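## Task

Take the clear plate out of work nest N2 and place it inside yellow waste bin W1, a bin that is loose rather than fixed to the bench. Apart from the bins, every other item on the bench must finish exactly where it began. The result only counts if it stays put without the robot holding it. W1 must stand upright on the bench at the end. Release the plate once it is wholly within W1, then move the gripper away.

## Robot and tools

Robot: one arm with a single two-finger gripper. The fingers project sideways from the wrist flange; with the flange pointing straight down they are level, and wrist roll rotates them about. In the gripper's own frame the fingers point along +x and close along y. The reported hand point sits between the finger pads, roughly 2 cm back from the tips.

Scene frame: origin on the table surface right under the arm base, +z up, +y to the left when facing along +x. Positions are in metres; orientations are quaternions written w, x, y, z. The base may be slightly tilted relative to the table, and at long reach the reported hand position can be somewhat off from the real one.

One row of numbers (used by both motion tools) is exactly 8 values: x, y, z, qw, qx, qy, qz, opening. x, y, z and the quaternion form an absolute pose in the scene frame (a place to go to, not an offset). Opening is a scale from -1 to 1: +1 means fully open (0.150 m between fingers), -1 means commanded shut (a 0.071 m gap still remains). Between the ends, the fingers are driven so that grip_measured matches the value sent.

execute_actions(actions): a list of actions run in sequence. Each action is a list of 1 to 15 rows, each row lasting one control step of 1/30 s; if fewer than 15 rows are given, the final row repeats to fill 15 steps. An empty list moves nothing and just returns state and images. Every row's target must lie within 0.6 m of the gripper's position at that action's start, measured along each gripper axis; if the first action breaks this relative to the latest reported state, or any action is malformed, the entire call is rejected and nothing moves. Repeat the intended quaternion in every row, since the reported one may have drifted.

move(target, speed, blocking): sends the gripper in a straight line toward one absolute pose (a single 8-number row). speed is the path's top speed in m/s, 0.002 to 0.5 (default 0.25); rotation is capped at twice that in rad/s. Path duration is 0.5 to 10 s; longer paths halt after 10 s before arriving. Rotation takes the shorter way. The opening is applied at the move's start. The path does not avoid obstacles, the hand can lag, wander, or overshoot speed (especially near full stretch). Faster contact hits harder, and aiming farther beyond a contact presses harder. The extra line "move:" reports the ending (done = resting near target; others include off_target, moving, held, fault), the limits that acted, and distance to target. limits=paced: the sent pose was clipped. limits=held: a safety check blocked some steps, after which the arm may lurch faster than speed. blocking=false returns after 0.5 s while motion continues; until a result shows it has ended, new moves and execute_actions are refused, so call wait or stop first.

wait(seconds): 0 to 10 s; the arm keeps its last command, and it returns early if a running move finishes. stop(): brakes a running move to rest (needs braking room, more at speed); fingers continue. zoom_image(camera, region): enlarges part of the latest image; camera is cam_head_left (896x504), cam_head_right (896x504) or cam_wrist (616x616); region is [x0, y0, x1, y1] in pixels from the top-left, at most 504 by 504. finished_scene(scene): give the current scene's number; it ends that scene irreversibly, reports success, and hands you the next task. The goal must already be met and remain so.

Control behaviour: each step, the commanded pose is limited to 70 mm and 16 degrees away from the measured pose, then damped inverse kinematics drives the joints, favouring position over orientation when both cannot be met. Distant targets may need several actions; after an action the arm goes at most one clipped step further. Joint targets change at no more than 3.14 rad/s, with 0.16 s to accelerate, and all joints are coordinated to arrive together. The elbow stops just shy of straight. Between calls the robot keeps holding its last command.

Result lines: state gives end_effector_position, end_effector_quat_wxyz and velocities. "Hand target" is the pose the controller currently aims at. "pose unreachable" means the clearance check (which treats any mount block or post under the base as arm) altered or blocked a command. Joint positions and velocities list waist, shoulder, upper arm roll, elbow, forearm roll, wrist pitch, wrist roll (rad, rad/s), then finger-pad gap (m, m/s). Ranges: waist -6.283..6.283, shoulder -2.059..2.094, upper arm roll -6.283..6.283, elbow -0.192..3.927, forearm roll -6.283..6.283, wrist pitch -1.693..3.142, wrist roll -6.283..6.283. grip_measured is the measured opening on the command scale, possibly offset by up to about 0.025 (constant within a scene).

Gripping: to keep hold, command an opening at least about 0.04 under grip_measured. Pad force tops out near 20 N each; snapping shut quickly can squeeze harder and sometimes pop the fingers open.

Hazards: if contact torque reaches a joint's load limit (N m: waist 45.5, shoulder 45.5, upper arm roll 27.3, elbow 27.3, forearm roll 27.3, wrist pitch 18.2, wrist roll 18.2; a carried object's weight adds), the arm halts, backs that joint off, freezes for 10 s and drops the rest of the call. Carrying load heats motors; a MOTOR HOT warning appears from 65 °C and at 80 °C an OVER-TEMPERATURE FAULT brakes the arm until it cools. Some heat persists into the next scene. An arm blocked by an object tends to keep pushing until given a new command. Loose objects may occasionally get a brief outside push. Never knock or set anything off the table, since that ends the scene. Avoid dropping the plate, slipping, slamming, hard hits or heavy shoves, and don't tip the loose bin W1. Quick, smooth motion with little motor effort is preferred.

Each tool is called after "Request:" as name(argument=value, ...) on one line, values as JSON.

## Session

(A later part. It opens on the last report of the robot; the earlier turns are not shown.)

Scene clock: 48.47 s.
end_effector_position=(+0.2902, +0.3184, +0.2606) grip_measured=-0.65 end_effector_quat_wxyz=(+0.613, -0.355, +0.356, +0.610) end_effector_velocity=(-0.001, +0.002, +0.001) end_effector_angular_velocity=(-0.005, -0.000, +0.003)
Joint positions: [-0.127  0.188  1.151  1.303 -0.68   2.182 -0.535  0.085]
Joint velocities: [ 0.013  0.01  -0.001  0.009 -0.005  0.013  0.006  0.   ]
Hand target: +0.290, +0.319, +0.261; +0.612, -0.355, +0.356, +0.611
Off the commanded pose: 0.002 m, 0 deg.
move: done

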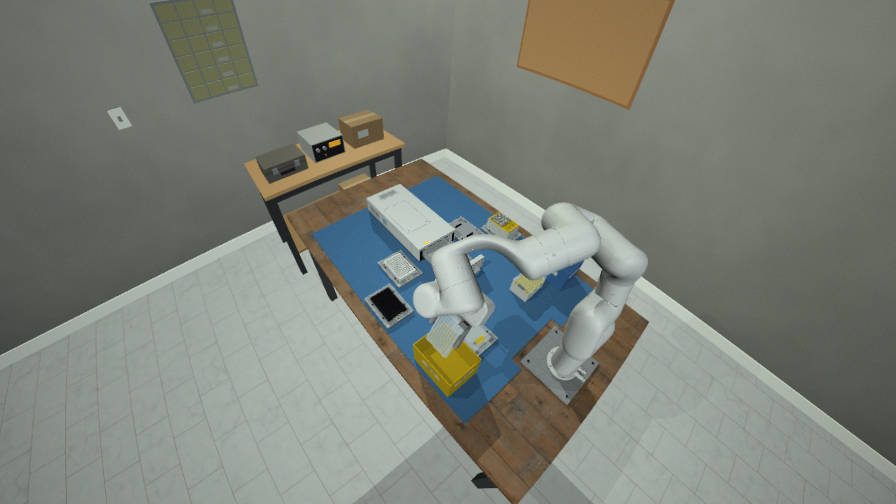

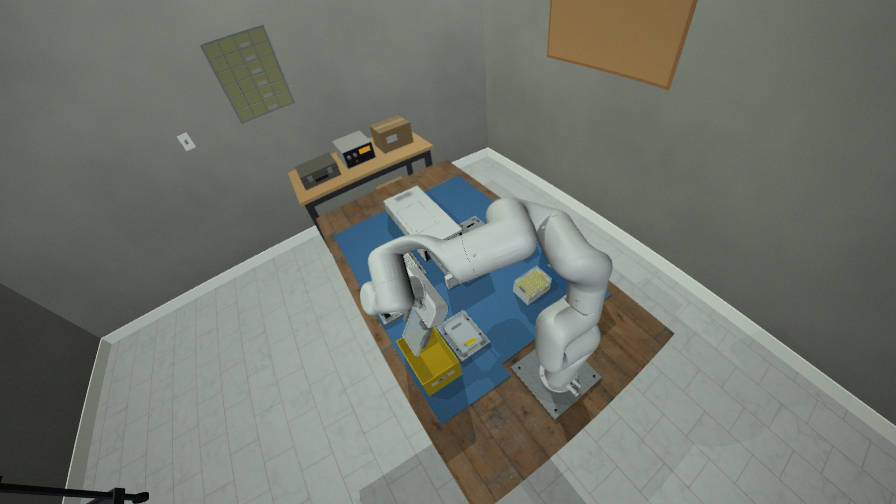

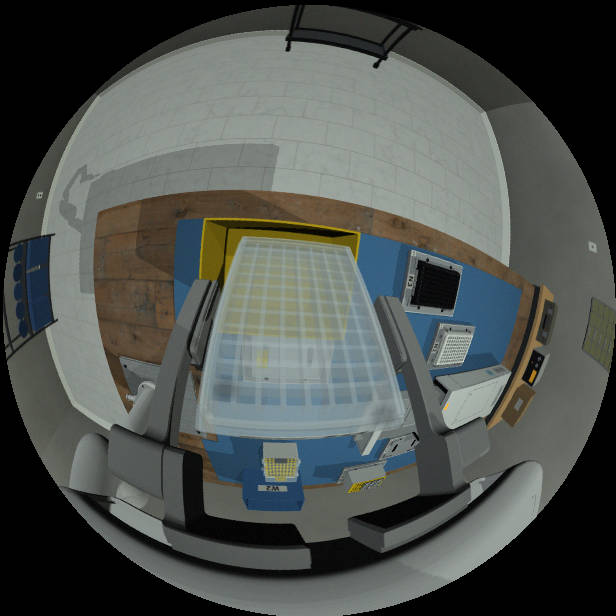

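Request:
move(target=[0.277,0.328,0.15,0.612,-0.354,0.354,0.612,-0.76], speed=0.12)

Scene clock: 52.50 s.
end_effector_position=(+0.2773, +0.3280, +0.1505) grip_measured=-0.65 end_effector_quat_wxyz=(+0.612, -0.354, +0.354, +0.612) end_effector_velocity=(+0.000, -0.000, -0.002) end_effector_angular_velocity=(-0.002, -0.002, -0.001)
Joint positions: [-0.041  0.378  1.096  1.141 -0.69   2.022 -0.271  0.085]
Joint velocities: [ 0.003  0.004 -0.003 -0.002 -0.002 -0.001  0.006  0.   ]
Hand target: +0.277, +0.328, +0.150; +0.612, -0.354, +0.354, +0.612
Off the commanded pose: 0.001 m, 0 deg.
move: done

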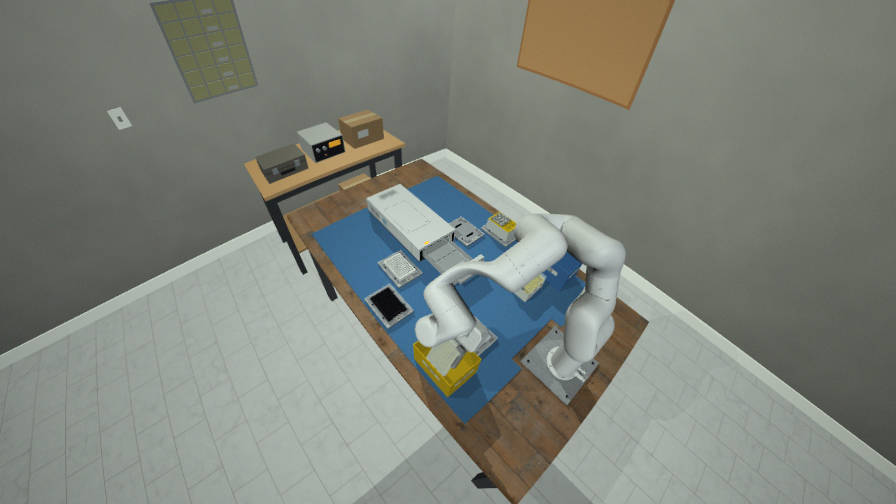

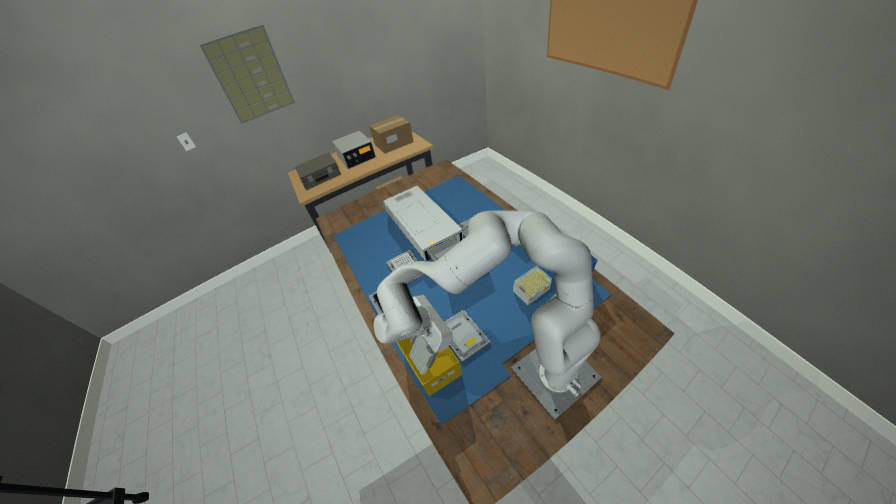

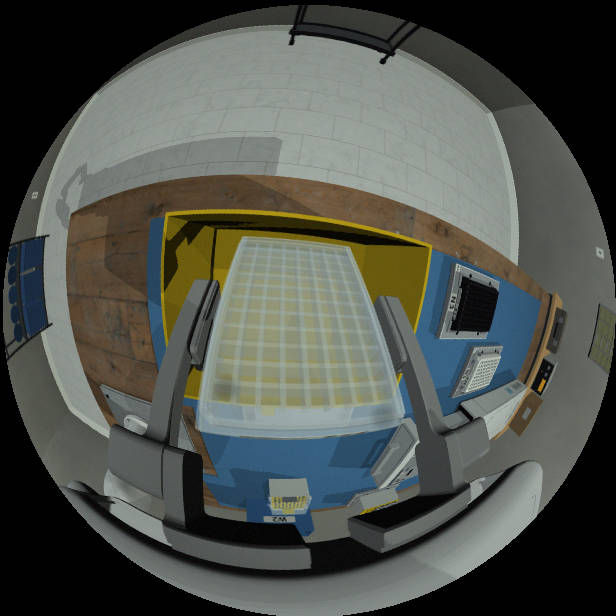

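Request:
move(target=[0.277,0.325,0.087,0.612,-0.354,0.354,0.612,-0.76], speed=0.05)

Request:
zoom_image(camera="cam_head_right", region=[370, 290, 490, 410])

Scene clock: 56.63 s.
end_effector_position=(+0.2771, +0.3251, +0.0872) grip_measured=-0.65 end_effector_quat_wxyz=(+0.612, -0.354, +0.354, +0.612) end_effector_velocity=(+0.001, +0.000, -0.001) end_effector_angular_velocity=(+0.001, -0.003, -0.000)
Joint positions: [ 0.008  0.51   1.026  1.085 -0.748  1.933 -0.153  0.085]
Joint velocities: [ 0.002  0.001 -0.002  0.001 -0.002 -0.002  0.003  0.   ]
Hand target: +0.277, +0.325, +0.087; +0.612, -0.354, +0.354, +0.612
Off the commanded pose: 0.000 m, 0 deg.
move: done

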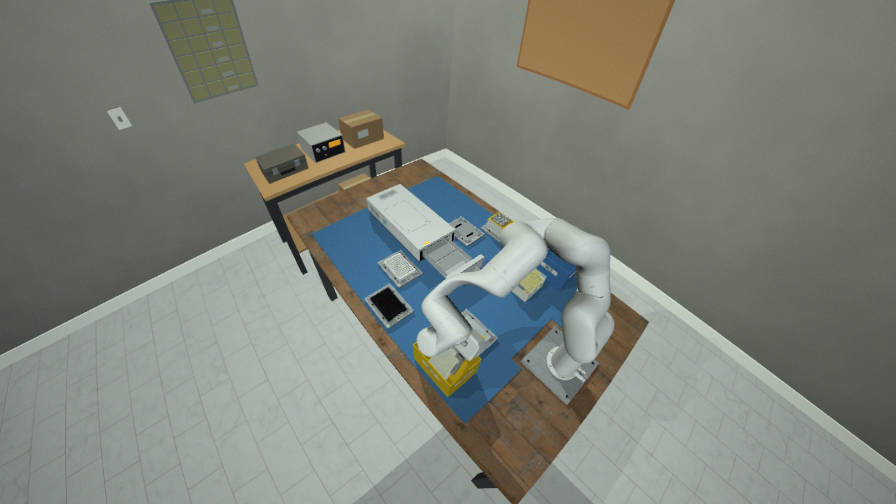

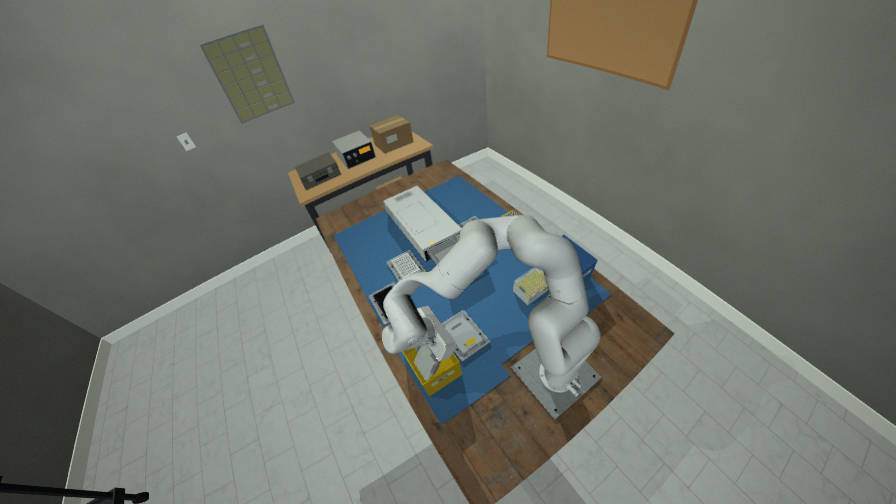

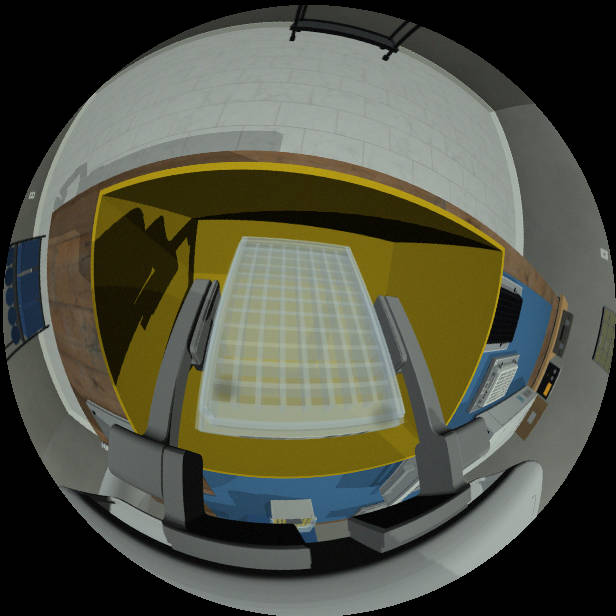

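Region (370, 290, 490, 410) of cam_head_right's 896x504 image, scaled by 4.200, with more detail than that image has.

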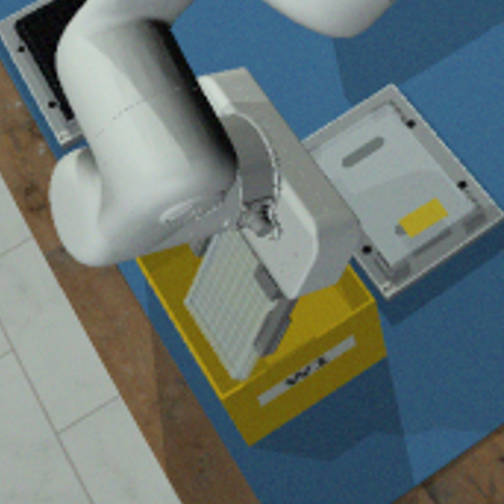

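Lower a little more toward the far side, then release.

Request:
move(target=[0.277,0.332,0.082,0.612,-0.354,0.354,0.612,-0.76], speed=0.02)

Request:
execute_actions(actions=[[[0.277,0.332,0.082,0.612,-0.354,0.354,0.612,-0.64],[0.277,0.332,0.082,0.612,-0.354,0.354,0.612,-0.6],[0.277,0.332,0.082,0.612,-0.354,0.354,0.612,-0.5],[0.277,0.332,0.082,0.612,-0.354,0.354,0.612,-0.4],[0.277,0.332,0.082,0.612,-0.354,0.354,0.612,-0.3]]])

Request:
move(target=[0.277,0.315,0.27,0.612,-0.354,0.354,0.612,-0.3], speed=0.25)

Scene clock: 61.90 s.
end_effector_position=(+0.2770, +0.3319, +0.0820) grip_measured=-0.65 end_effector_quat_wxyz=(+0.612, -0.354, +0.354, +0.612) end_effector_velocity=(+0.002, +0.001, +0.000) end_effector_angular_velocity=(-0.000, -0.003, -0.003)
Joint positions: [ 0.036  0.542  1.011  1.107 -0.753  1.941 -0.135  0.085]
Joint velocities: [ 0.004  0.002 -0.003  0.006 -0.     0.003  0.003  0.   ]
Hand target: +0.277, +0.332, +0.082; +0.612, -0.354, +0.354, +0.612
Off the commanded pose: 0.000 m, 0 deg.
move: done

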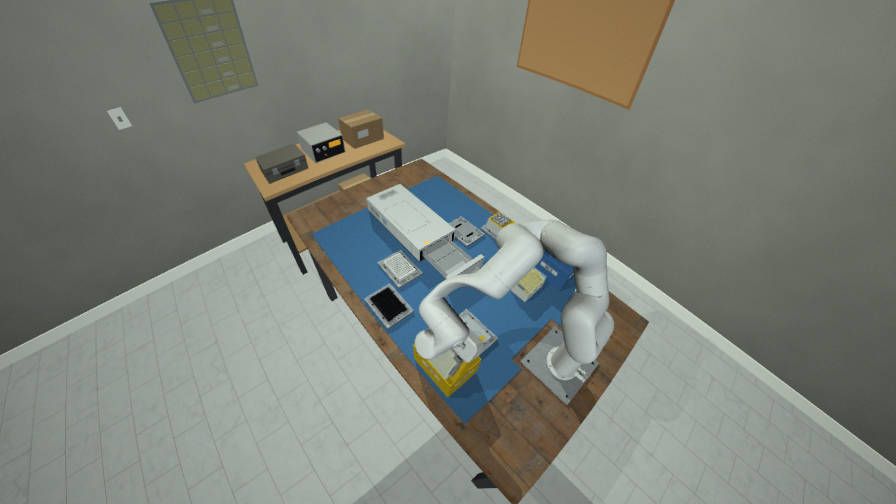

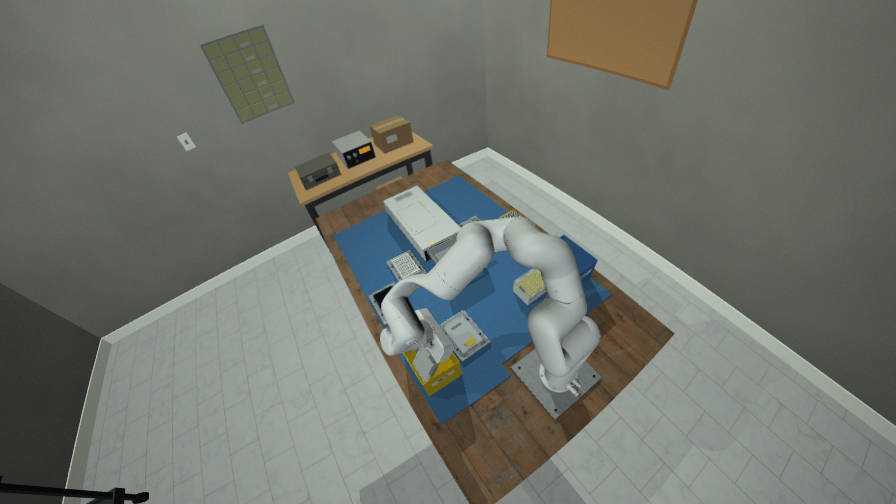

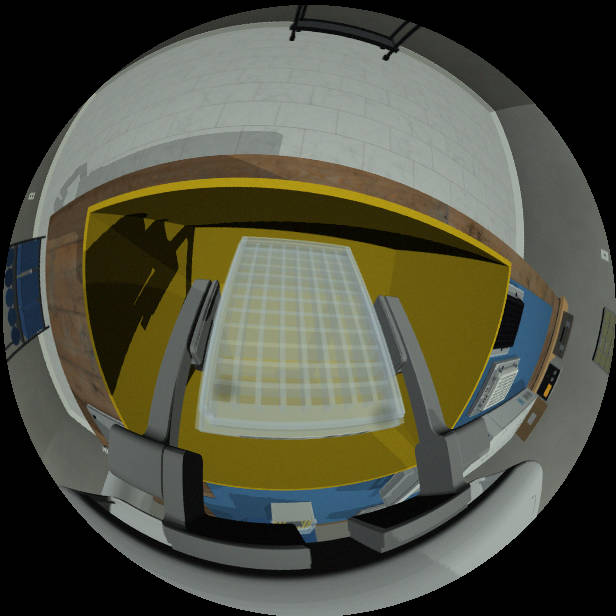

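Scene clock: 62.40 s.
end_effector_position=(+0.2770, +0.3320, +0.0820) grip_measured=-0.30 end_effector_quat_wxyz=(+0.612, -0.354, +0.354, +0.612) end_effector_velocity=(-0.000, -0.000, -0.000) end_effector_angular_velocity=(-0.000, +0.000, +0.001)
Joint positions: [ 0.037  0.542  1.011  1.107 -0.753  1.941 -0.135  0.099]
Joint velocities: [ 0.     0.    -0.    -0.001 -0.    -0.001 -0.     0.   ]
Hand target: +0.277, +0.332, +0.082; +0.612, -0.354, +0.354, +0.612
Off the commanded pose: 0.000 m, 0 deg.

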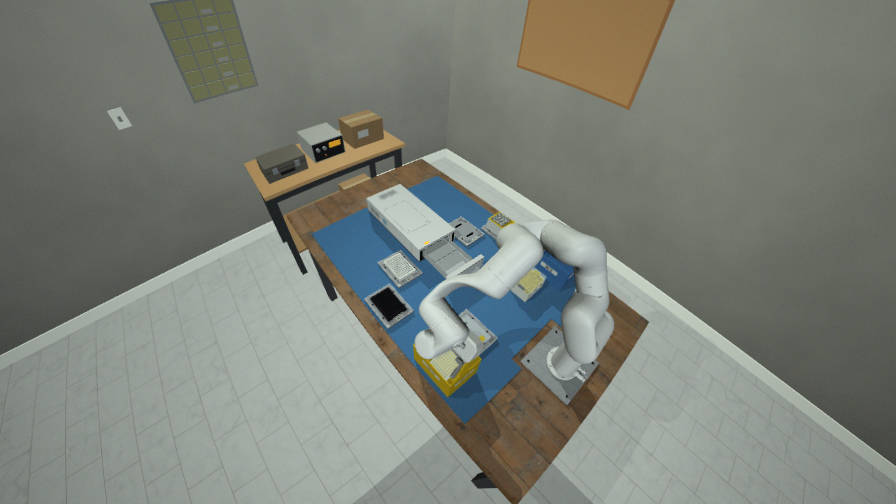

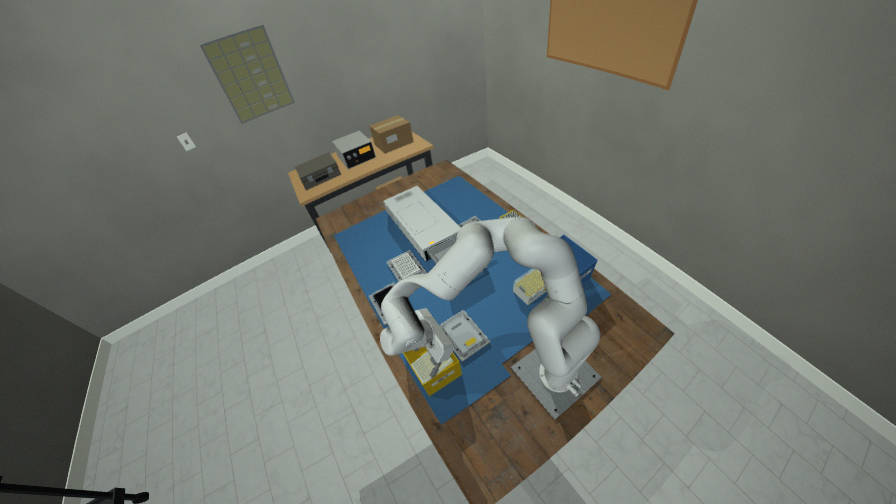

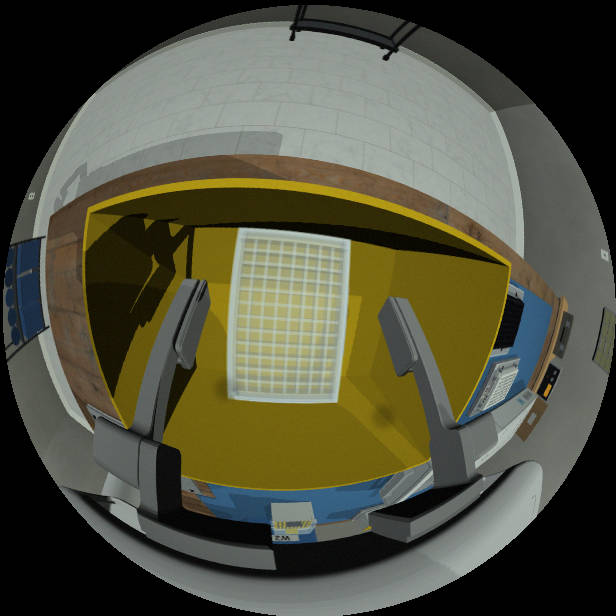

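Scene clock: 63.63 s.
end_effector_position=(+0.2767, +0.3150, +0.2693) grip_measured=-0.30 end_effector_quat_wxyz=(+0.612, -0.353, +0.355, +0.612) end_effector_velocity=(-0.000, +0.002, +0.004) end_effector_angular_velocity=(+0.006, -0.004, +0.005)
Joint positions: [-0.162  0.102  1.166  1.271 -0.636  2.161 -0.583  0.099]
Joint velocities: [-0.    -0.008  0.     0.005  0.    -0.003 -0.009 -0.   ]
Hand target: +0.277, +0.315, +0.270; +0.612, -0.353, +0.354, +0.612
Off the commanded pose: 0.001 m, 0 deg.
move: done

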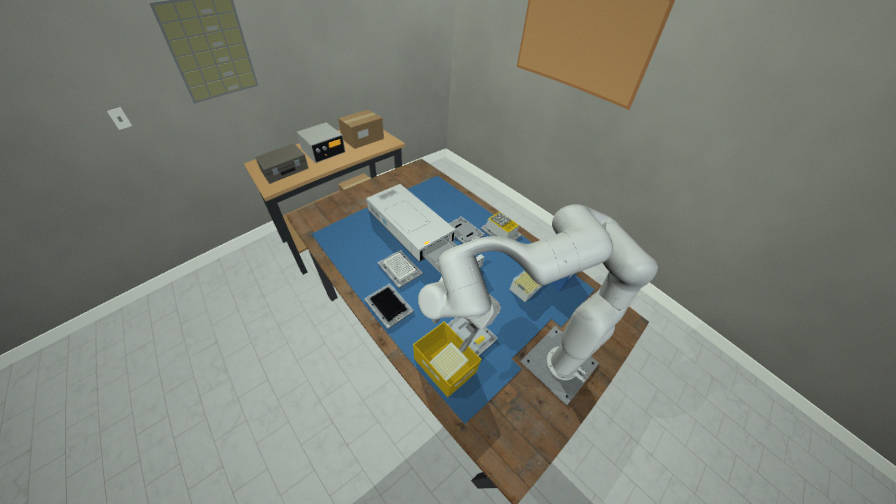

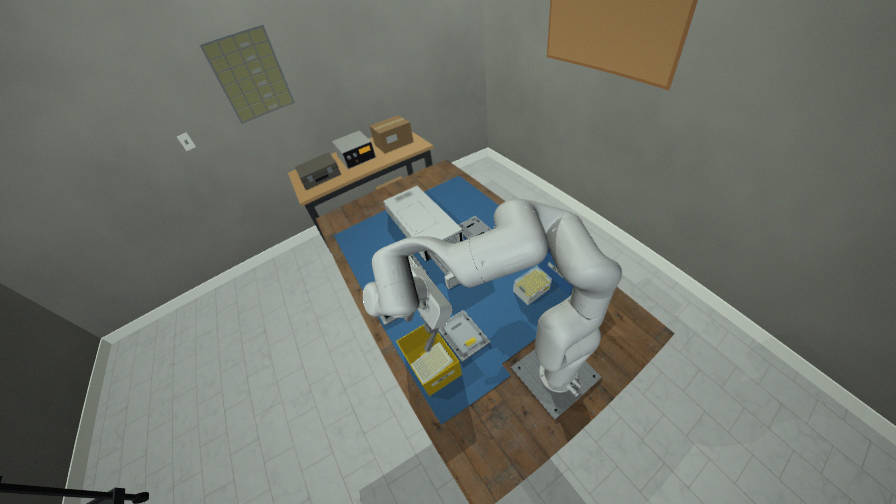

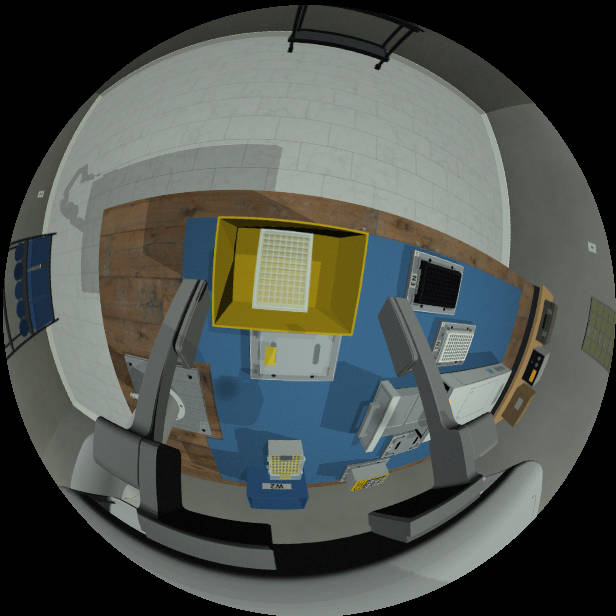

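Request:
finished_scene(scene=2)

The scene is finished: the task was done.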